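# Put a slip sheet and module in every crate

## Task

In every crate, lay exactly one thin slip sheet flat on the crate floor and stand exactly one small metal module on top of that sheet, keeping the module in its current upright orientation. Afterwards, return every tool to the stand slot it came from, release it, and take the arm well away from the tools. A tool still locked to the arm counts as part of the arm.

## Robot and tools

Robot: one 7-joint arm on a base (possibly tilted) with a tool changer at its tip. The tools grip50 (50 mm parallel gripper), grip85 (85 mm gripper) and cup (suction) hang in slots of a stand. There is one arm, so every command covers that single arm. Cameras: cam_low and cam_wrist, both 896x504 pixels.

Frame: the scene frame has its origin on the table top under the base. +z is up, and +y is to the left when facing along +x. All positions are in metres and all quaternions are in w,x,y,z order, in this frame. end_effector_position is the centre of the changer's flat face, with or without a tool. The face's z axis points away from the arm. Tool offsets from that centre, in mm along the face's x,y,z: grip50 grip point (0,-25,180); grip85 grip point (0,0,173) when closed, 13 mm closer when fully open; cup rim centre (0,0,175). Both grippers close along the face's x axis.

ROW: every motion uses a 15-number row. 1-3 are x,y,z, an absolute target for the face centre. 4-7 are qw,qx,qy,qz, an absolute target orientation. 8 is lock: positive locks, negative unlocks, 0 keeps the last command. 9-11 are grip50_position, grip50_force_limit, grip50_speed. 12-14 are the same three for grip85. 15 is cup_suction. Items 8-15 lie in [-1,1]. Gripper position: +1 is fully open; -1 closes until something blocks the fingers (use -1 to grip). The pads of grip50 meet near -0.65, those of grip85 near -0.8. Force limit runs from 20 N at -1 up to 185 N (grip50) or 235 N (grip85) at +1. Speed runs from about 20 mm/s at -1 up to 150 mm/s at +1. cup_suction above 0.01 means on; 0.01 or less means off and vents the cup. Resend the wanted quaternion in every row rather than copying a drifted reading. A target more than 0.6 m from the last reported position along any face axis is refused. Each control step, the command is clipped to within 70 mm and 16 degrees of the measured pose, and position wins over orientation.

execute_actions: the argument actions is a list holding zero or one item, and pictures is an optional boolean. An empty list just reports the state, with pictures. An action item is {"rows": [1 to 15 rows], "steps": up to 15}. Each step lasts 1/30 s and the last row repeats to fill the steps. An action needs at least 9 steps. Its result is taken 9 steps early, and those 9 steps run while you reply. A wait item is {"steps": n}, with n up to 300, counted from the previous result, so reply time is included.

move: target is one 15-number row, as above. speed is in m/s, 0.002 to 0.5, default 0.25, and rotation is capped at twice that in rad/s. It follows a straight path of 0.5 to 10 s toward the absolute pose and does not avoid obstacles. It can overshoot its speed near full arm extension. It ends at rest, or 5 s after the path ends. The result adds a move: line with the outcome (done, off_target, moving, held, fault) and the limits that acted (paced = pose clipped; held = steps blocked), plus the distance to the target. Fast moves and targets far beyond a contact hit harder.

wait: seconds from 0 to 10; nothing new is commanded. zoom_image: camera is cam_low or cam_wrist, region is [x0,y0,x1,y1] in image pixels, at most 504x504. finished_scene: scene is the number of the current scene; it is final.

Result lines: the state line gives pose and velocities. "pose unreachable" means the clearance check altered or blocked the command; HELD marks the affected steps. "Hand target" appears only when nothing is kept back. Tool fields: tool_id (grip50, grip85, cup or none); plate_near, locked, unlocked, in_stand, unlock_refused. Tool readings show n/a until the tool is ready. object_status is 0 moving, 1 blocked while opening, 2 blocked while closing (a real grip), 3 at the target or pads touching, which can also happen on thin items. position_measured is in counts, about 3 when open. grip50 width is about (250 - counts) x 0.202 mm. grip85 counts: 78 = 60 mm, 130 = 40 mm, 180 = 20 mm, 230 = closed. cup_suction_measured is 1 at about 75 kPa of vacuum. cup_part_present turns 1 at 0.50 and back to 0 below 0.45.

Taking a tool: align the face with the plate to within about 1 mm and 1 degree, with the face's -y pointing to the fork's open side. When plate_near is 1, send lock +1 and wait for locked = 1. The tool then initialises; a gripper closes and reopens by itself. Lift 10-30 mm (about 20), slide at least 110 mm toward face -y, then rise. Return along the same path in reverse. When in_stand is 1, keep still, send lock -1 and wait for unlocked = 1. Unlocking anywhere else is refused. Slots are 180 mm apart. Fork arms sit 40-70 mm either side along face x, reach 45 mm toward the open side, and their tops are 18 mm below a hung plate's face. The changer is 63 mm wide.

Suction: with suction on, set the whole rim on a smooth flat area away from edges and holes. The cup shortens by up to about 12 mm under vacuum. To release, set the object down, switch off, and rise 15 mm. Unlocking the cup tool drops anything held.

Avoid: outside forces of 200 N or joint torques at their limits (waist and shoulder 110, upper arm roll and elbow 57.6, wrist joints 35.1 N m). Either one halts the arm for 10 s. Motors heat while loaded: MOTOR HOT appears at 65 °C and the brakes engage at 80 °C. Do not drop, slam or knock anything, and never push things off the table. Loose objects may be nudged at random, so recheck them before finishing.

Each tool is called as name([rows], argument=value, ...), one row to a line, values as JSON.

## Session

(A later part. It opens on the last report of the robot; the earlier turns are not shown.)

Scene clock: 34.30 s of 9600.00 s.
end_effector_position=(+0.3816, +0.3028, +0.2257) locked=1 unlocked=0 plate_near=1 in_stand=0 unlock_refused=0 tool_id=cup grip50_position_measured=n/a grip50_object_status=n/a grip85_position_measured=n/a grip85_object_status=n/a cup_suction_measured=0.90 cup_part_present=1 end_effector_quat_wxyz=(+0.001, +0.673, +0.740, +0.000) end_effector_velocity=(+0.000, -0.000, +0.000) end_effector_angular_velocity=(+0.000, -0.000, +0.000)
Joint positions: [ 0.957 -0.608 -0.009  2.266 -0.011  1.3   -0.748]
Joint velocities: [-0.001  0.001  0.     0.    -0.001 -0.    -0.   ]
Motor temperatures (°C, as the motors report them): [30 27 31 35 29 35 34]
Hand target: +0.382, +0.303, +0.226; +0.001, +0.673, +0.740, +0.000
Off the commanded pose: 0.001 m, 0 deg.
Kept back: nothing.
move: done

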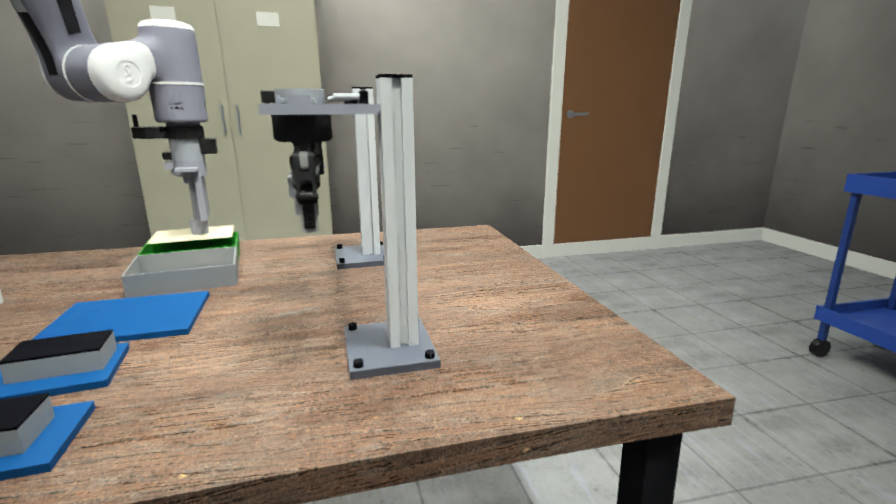

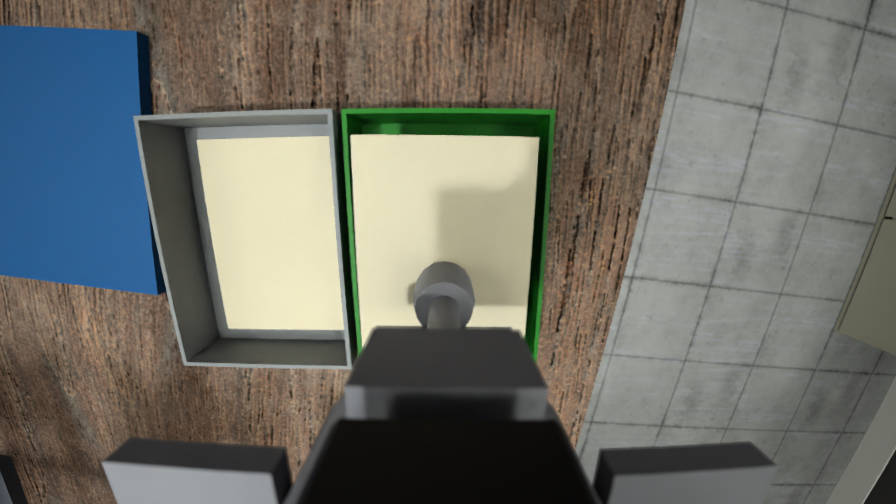

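move(target=[0.376,0.305,0.222,0,0.667,0.745,0,0,1,0,0,1,0,0,1], speed=0.04)

move(target=[0.376,0.305,0.173,0,0.667,0.745,0,0,1,0,0,1,0,0,1], speed=0.04)

move(target=[0.376,0.305,0.173,0,0.667,0.745,0,0,1,0,0,1,0,0,0])

move(target=[0.376,0.305,0.25,0,0.667,0.745,0,0,1,0,0,1,0,0,0], speed=0.1)

move(target=[0.38,-0.1,0.25,0,0.676,0.737,0,0,1,0,0,1,0,0,0])

move(target=[0.315,-0.19,0.24,0,0.676,0.737,0,0,1,0,0,1,0,0,0], speed=0.12)

Scene clock: 35.60 s of 9600.00 s.
end_effector_position=(+0.3760, +0.3049, +0.2220) locked=1 unlocked=0 plate_near=1 in_stand=0 unlock_refused=0 tool_id=cup grip50_position_measured=n/a grip50_object_status=n/a grip85_position_measured=n/a grip85_object_status=n/a cup_suction_measured=0.90 cup_part_present=1 end_effector_quat_wxyz=(+0.000, +0.667, +0.745, -0.000) end_effector_velocity=(-0.000, -0.000, -0.000) end_effector_angular_velocity=(-0.001, +0.001, +0.000)
Joint positions: [ 0.965 -0.616 -0.006  2.273 -0.013  1.314 -0.749]
Joint velocities: [-0.    -0.001 -0.     0.    -0.    -0.     0.   ]
Motor temperatures (°C, as the motors report them): [30 27 31 35 29 35 34]
Hand target: +0.376, +0.305, +0.222; +0.000, +0.667, +0.745, +0.000
Off the commanded pose: 0.000 m, 0 deg.
Kept back: nothing.
move: done

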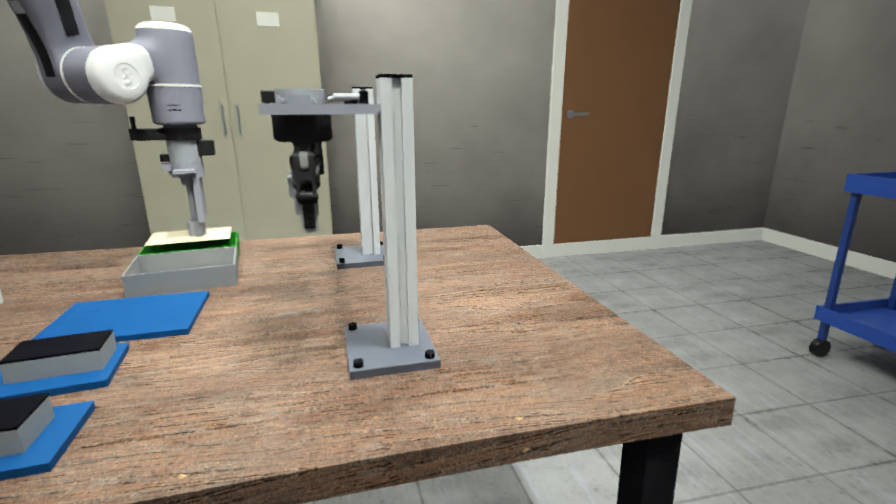

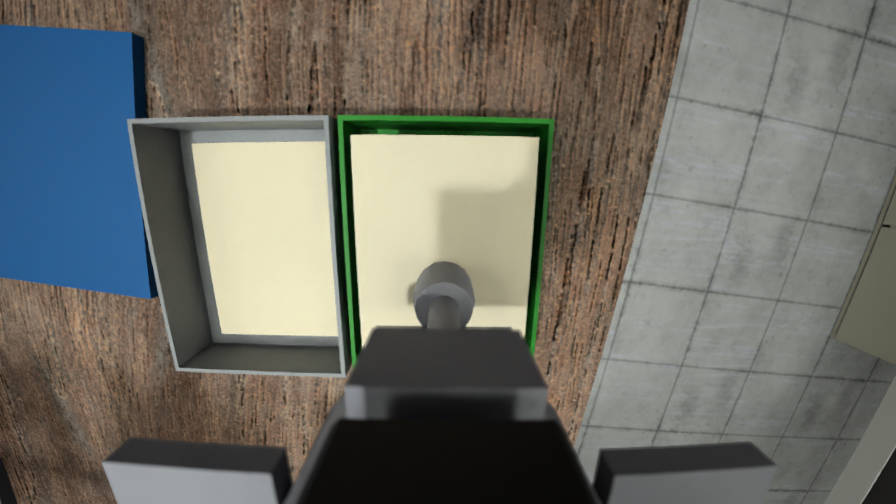

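Scene clock: 37.07 s of 9600.00 s.
end_effector_position=(+0.3760, +0.3048, +0.1730) locked=1 unlocked=0 plate_near=1 in_stand=0 unlock_refused=0 tool_id=cup grip50_position_measured=n/a grip50_object_status=n/a grip85_position_measured=n/a grip85_object_status=n/a cup_suction_measured=0.90 cup_part_present=1 end_effector_quat_wxyz=(+0.000, +0.667, +0.745, -0.000) end_effector_velocity=(-0.000, -0.000, +0.000) end_effector_angular_velocity=(-0.000, +0.000, -0.000)
Joint positions: [ 0.966 -0.76  -0.008  2.243 -0.013  1.428 -0.749]
Joint velocities: [-0.     0.001  0.     0.     0.    -0.    -0.   ]
Motor temperatures (°C, as the motors report them): [30 27 31 35 29 35 34]
Hand target: +0.376, +0.305, +0.173; +0.000, +0.667, +0.745, +0.000
Off the commanded pose: 0.000 m, 0 deg.
Kept back: nothing.
move: done

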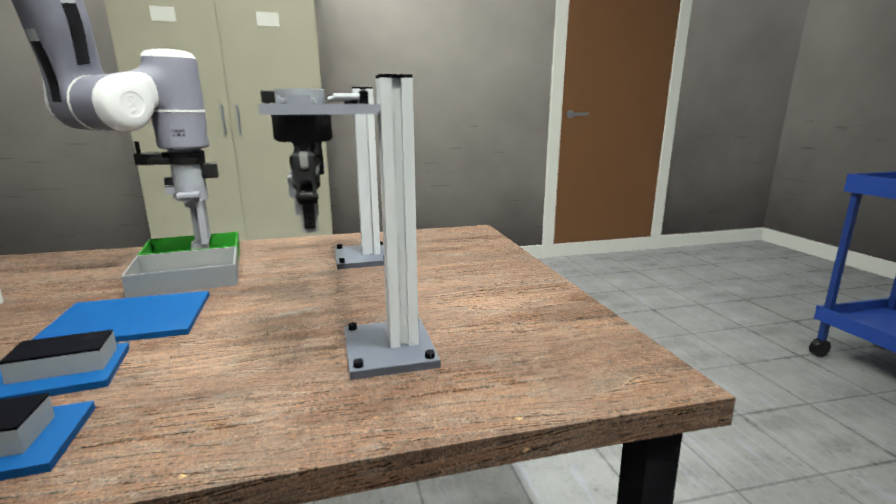

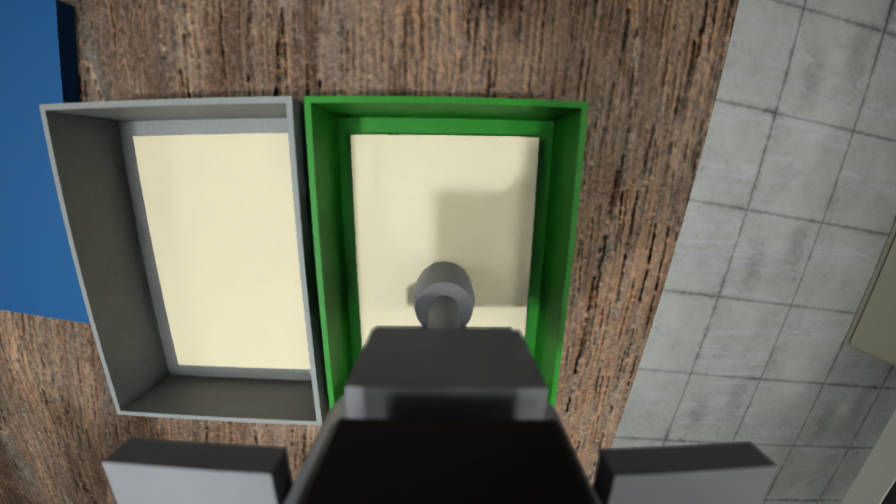

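Scene clock: 37.77 s of 9600.00 s.
end_effector_position=(+0.3762, +0.3052, +0.1733) locked=1 unlocked=0 plate_near=1 in_stand=0 unlock_refused=0 tool_id=cup grip50_position_measured=n/a grip50_object_status=n/a grip85_position_measured=n/a grip85_object_status=n/a cup_suction_measured=0.00 cup_part_present=0 end_effector_quat_wxyz=(+0.000, +0.667, +0.745, +0.001) end_effector_velocity=(-0.000, -0.000, -0.000) end_effector_angular_velocity=(-0.001, +0.000, +0.000)
Joint positions: [ 0.966 -0.759 -0.007  2.242 -0.013  1.428 -0.749]
Joint velocities: [-0. -0. -0.  0. -0. -0.  0.]
Motor temperatures (°C, as the motors report them): [30 27 31 35 29 35 34]
Hand target: +0.376, +0.305, +0.173; +0.000, +0.667, +0.745, -0.000
Off the commanded pose: 0.000 m, 0 deg.
Kept back: nothing.
move: done

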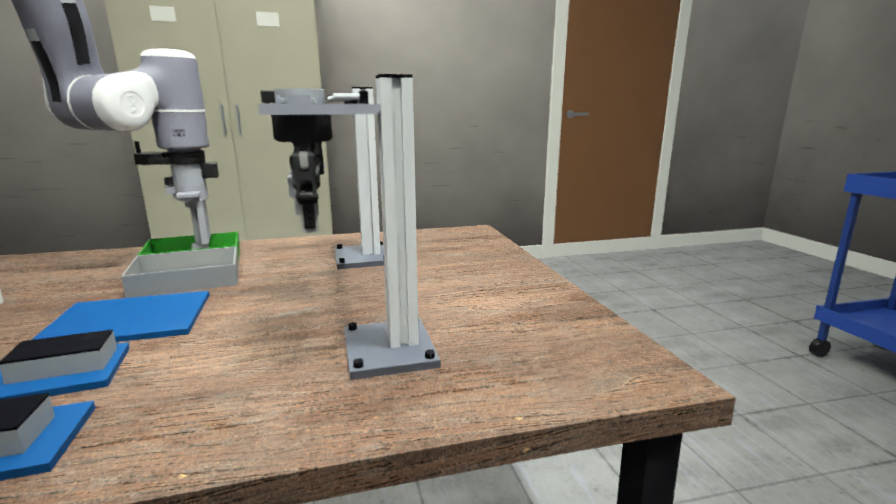

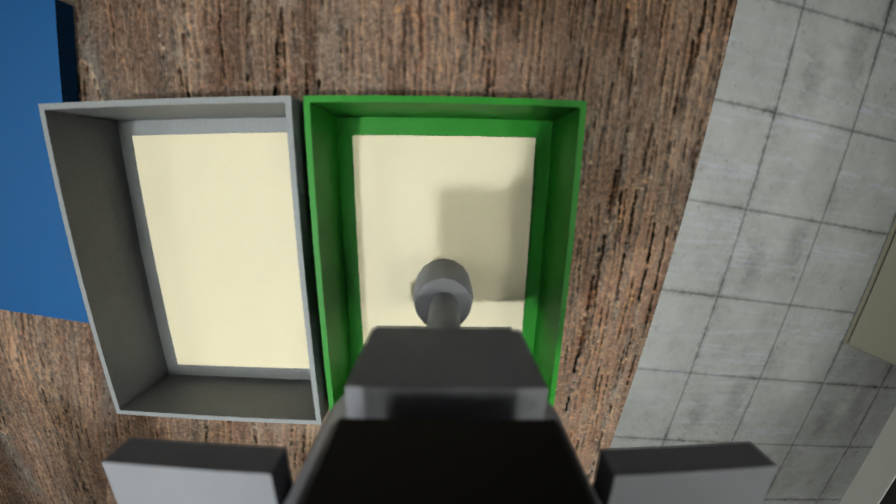

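Scene clock: 38.83 s of 9600.00 s.
end_effector_position=(+0.3759, +0.3052, +0.2499) locked=1 unlocked=0 plate_near=1 in_stand=0 unlock_refused=0 tool_id=cup grip50_position_measured=n/a grip50_object_status=n/a grip85_position_measured=n/a grip85_object_status=n/a cup_suction_measured=0.00 cup_part_present=0 end_effector_quat_wxyz=(-0.000, +0.667, +0.745, -0.000) end_effector_velocity=(+0.000, +0.000, -0.000) end_effector_angular_velocity=(+0.000, +0.000, -0.001)
Joint positions: [ 0.961 -0.536 -0.001  2.282 -0.015  1.243 -0.748]
Joint velocities: [ 0.    -0.001  0.    -0.001  0.     0.     0.   ]
Motor temperatures (°C, as the motors report them): [30 27 31 35 29 35 34]
Hand target: +0.376, +0.305, +0.250; -0.001, +0.667, +0.745, -0.000
Off the commanded pose: 0.000 m, 0 deg.
Kept back: nothing.
move: done

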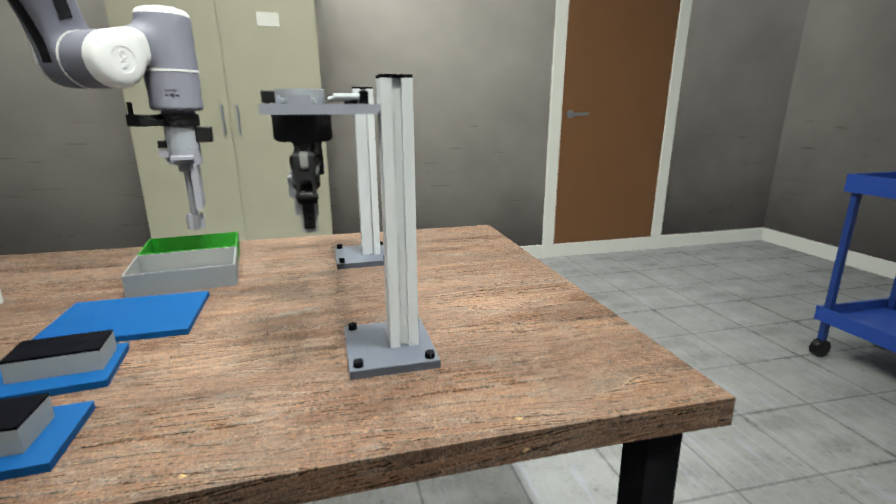

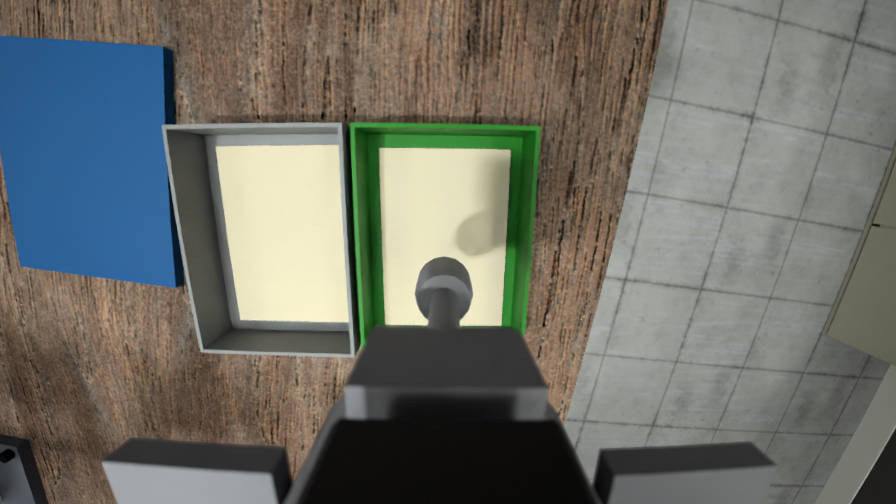

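Scene clock: 40.83 s of 9600.00 s.
end_effector_position=(+0.3791, -0.0996, +0.2502) locked=1 unlocked=0 plate_near=1 in_stand=0 unlock_refused=0 tool_id=cup grip50_position_measured=n/a grip50_object_status=n/a grip85_position_measured=n/a grip85_object_status=n/a cup_suction_measured=0.00 cup_part_present=0 end_effector_quat_wxyz=(-0.001, +0.676, +0.737, +0.000) end_effector_velocity=(+0.000, +0.001, +0.000) end_effector_angular_velocity=(+0.000, -0.001, +0.003)
Joint positions: [ 0.104 -0.43  -0.018  2.552  0.013  1.412 -1.624]
Joint velocities: [ 0.003  0.     0.    -0.     0.     0.    -0.   ]
Motor temperatures (°C, as the motors report them): [30 27 31 35 29 35 34]
Hand target: +0.379, -0.099, +0.250; -0.001, +0.676, +0.737, +0.000
Off the commanded pose: 0.001 m, 0 deg.
Kept back: nothing.
move: done

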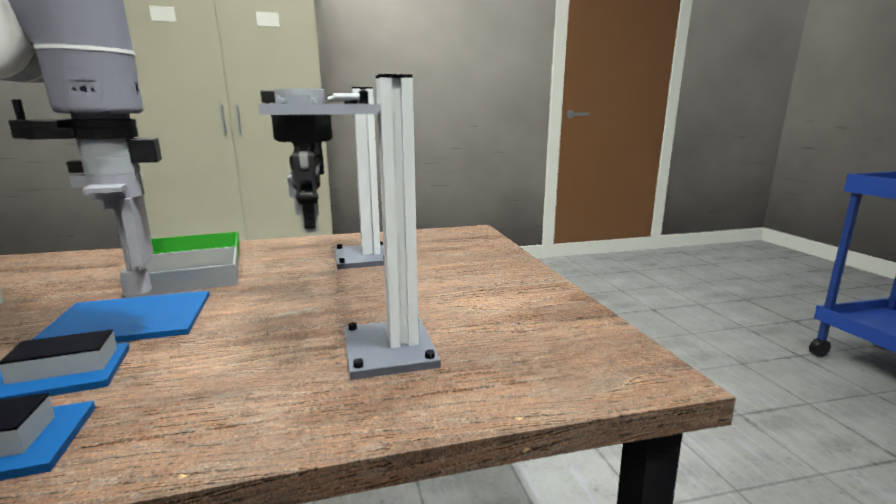

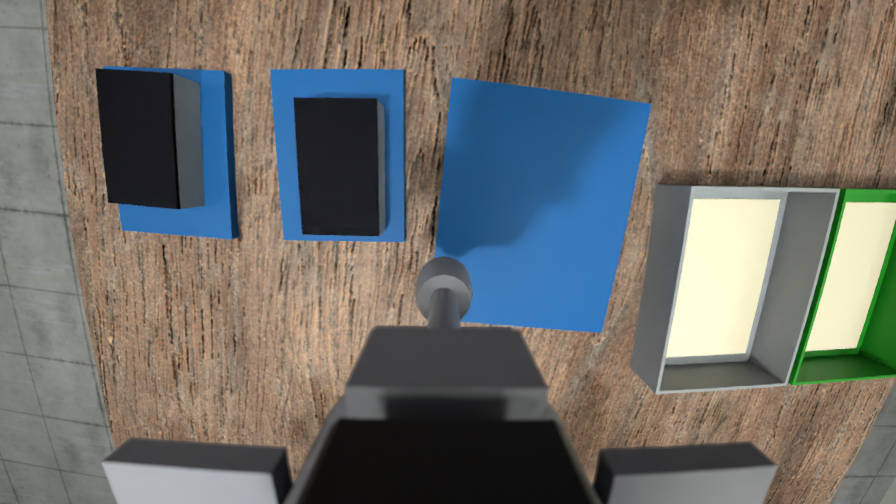

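Scene clock: 42.07 s of 9600.00 s.
end_effector_position=(+0.3148, -0.1899, +0.2401) locked=1 unlocked=0 plate_near=1 in_stand=0 unlock_refused=0 tool_id=cup grip50_position_measured=n/a grip50_object_status=n/a grip85_position_measured=n/a grip85_object_status=n/a cup_suction_measured=0.00 cup_part_present=0 end_effector_quat_wxyz=(-0.000, +0.676, +0.737, +0.000) end_effector_velocity=(+0.001, +0.000, +0.000) end_effector_angular_velocity=(-0.000, -0.001, +0.001)
Joint positions: [-0.167 -0.453 -0.015  2.62   0.007  1.506 -1.886]
Joint velocities: [ 0.001 -0.     0.    -0.001  0.     0.     0.   ]
Motor temperatures (°C, as the motors report them): [30 27 31 35 29 35 34]
Hand target: +0.315, -0.190, +0.240; -0.000, +0.676, +0.737, +0.000
Off the commanded pose: 0.000 m, 0 deg.
Kept back: nothing.
move: done

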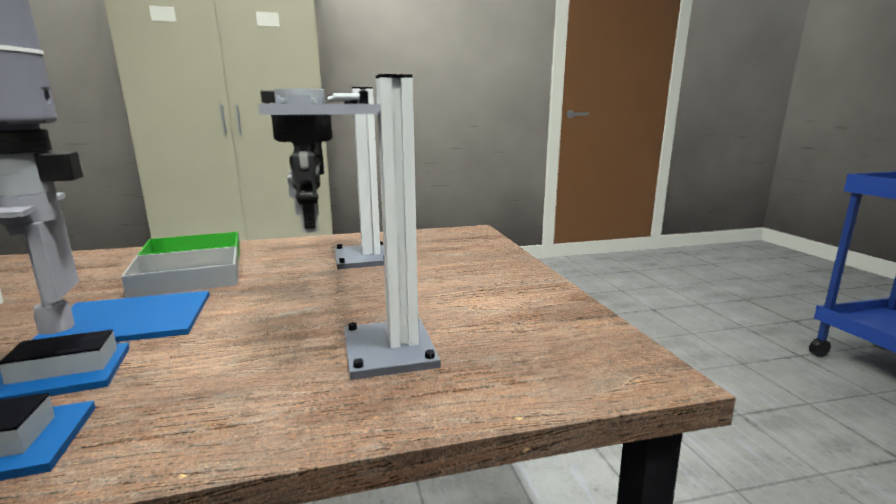

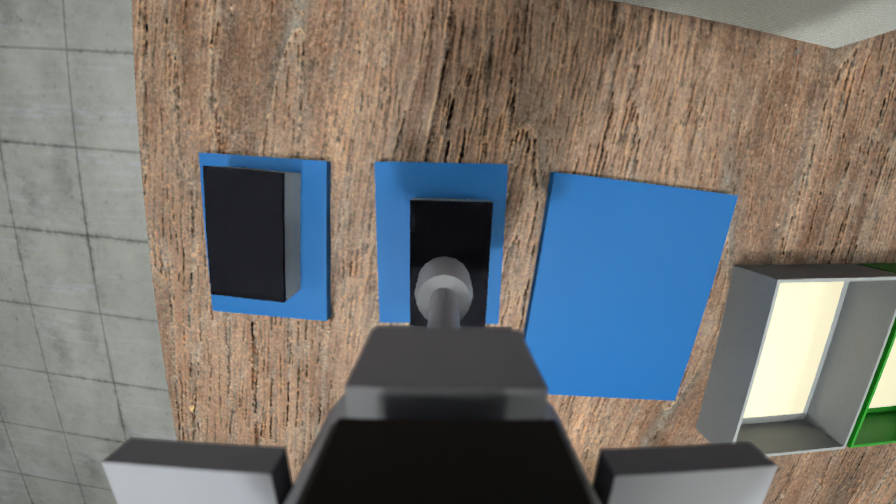

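move(target=[0.314,-0.186,0.222,0,0.676,0.737,0,0,1,0,0,1,0,0,1], speed=0.02)

move(target=[0.314,-0.186,0.217,0,0.676,0.737,0,0,1,0,0,1,0,0,1], speed=0.01)

Scene clock: 43.43 s of 9600.00 s.
end_effector_position=(+0.3139, -0.1861, +0.2220) locked=1 unlocked=0 plate_near=1 in_stand=0 unlock_refused=0 tool_id=cup grip50_position_measured=n/a grip50_object_status=n/a grip85_position_measured=n/a grip85_object_status=n/a cup_suction_measured=0.00 cup_part_present=0 end_effector_quat_wxyz=(+0.000, +0.676, +0.737, -0.000) end_effector_velocity=(+0.000, +0.000, +0.000) end_effector_angular_velocity=(-0.000, -0.001, +0.000)
Joint positions: [-0.156 -0.53  -0.013  2.616  0.014  1.58  -1.881]
Joint velocities: [ 0.     0.001 -0.     0.    -0.     0.     0.   ]
Motor temperatures (°C, as the motors report them): [30 27 31 35 29 35 34]
Hand target: +0.314, -0.186, +0.222; +0.000, +0.676, +0.737, -0.000
Off the commanded pose: 0.000 m, 0 deg.
Kept back: nothing.
move: done

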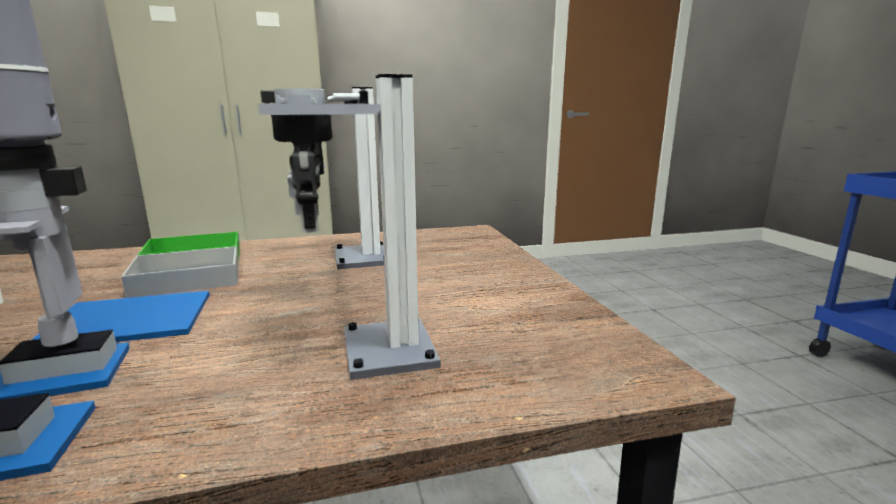

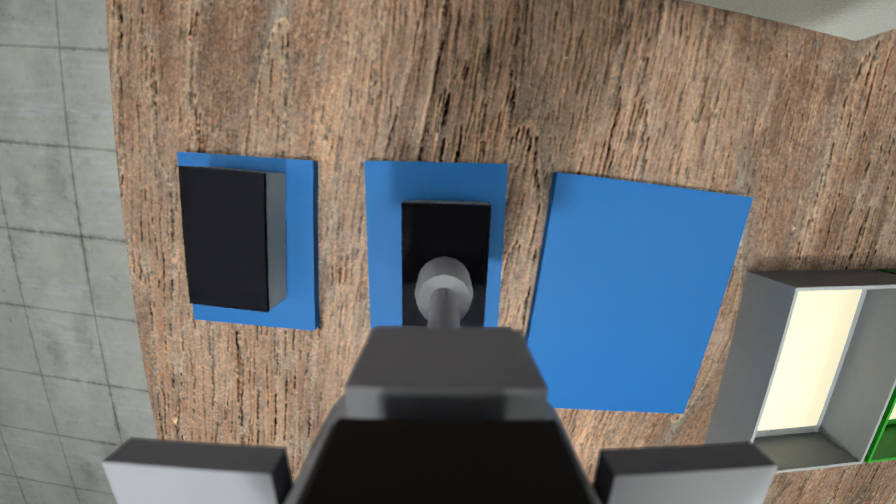

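Scene clock: 44.17 s of 9600.00 s.
end_effector_position=(+0.3140, -0.1860, +0.2170) locked=1 unlocked=0 plate_near=1 in_stand=0 unlock_refused=0 tool_id=cup grip50_position_measured=n/a grip50_object_status=n/a grip85_position_measured=n/a grip85_object_status=n/a cup_suction_measured=0.00 cup_part_present=0 end_effector_quat_wxyz=(-0.000, +0.676, +0.737, -0.000) end_effector_velocity=(+0.000, -0.000, +0.000) end_effector_angular_velocity=(-0.000, -0.000, -0.001)
Joint positions: [-0.157 -0.552 -0.011  2.613  0.014  1.598 -1.881]
Joint velocities: [-0.  0. -0. -0. -0. -0.  0.]
Motor temperatures (°C, as the motors report them): [30 27 31 35 29 35 34]
Hand target: +0.314, -0.186, +0.217; +0.000, +0.676, +0.737, -0.000
Off the commanded pose: 0.000 m, 0 deg.
Kept back: nothing.
move: done

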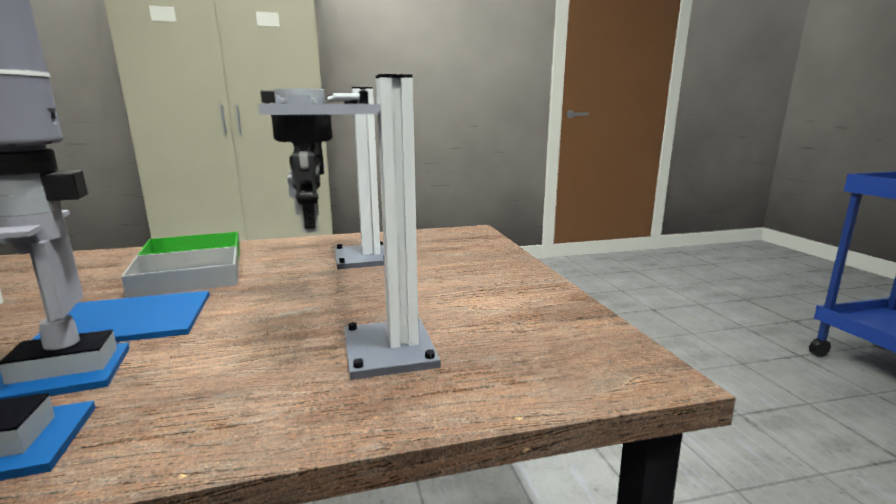

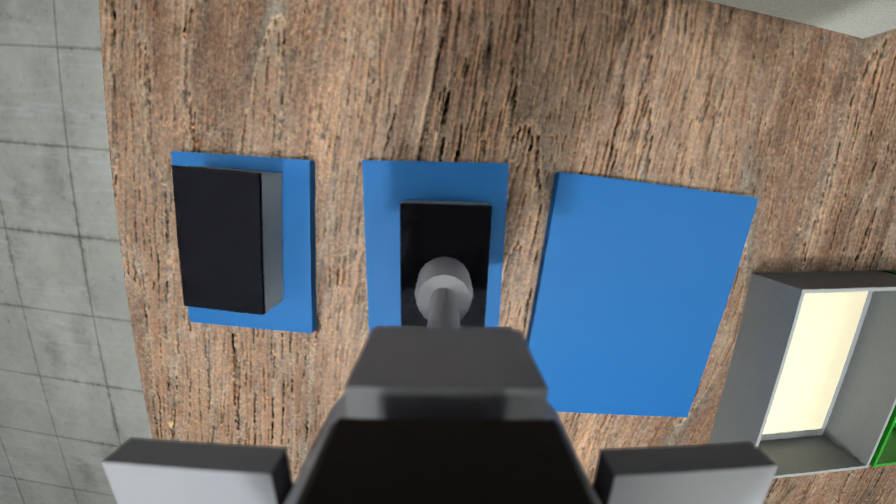

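move(target=[0.314,-0.186,0.211,0,0.676,0.737,0,0,1,0,0,1,0,0,1], speed=0.01)

Scene clock: 45.23 s of 9600.00 s.
end_effector_position=(+0.3139, -0.1859, +0.2109) locked=1 unlocked=0 plate_near=1 in_stand=0 unlock_refused=0 tool_id=cup grip50_position_measured=n/a grip50_object_status=n/a grip85_position_measured=n/a grip85_object_status=n/a cup_suction_measured=0.99 cup_part_present=1 end_effector_quat_wxyz=(-0.000, +0.676, +0.737, -0.000) end_effector_velocity=(-0.000, -0.000, +0.000) end_effector_angular_velocity=(-0.000, -0.000, -0.000)
Joint positions: [-0.158 -0.578 -0.01   2.608  0.014  1.619 -1.881]
Joint velocities: [ 0.  0. -0. -0.  0. -0. -0.]
Motor temperatures (°C, as the motors report them): [30 27 31 35 29 35 34]
Hand target: +0.314, -0.186, +0.211; +0.000, +0.676, +0.737, -0.000
Off the commanded pose: 0.000 m, 0 deg.
Kept back: nothing.
move: done

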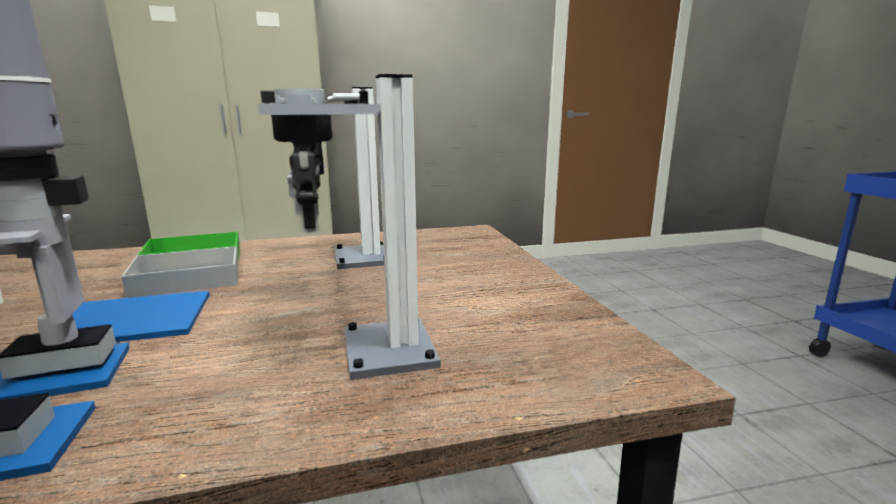

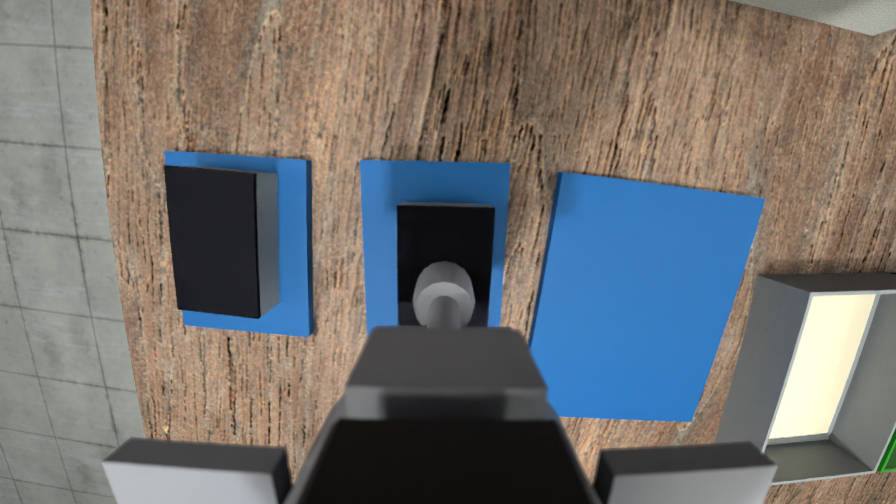

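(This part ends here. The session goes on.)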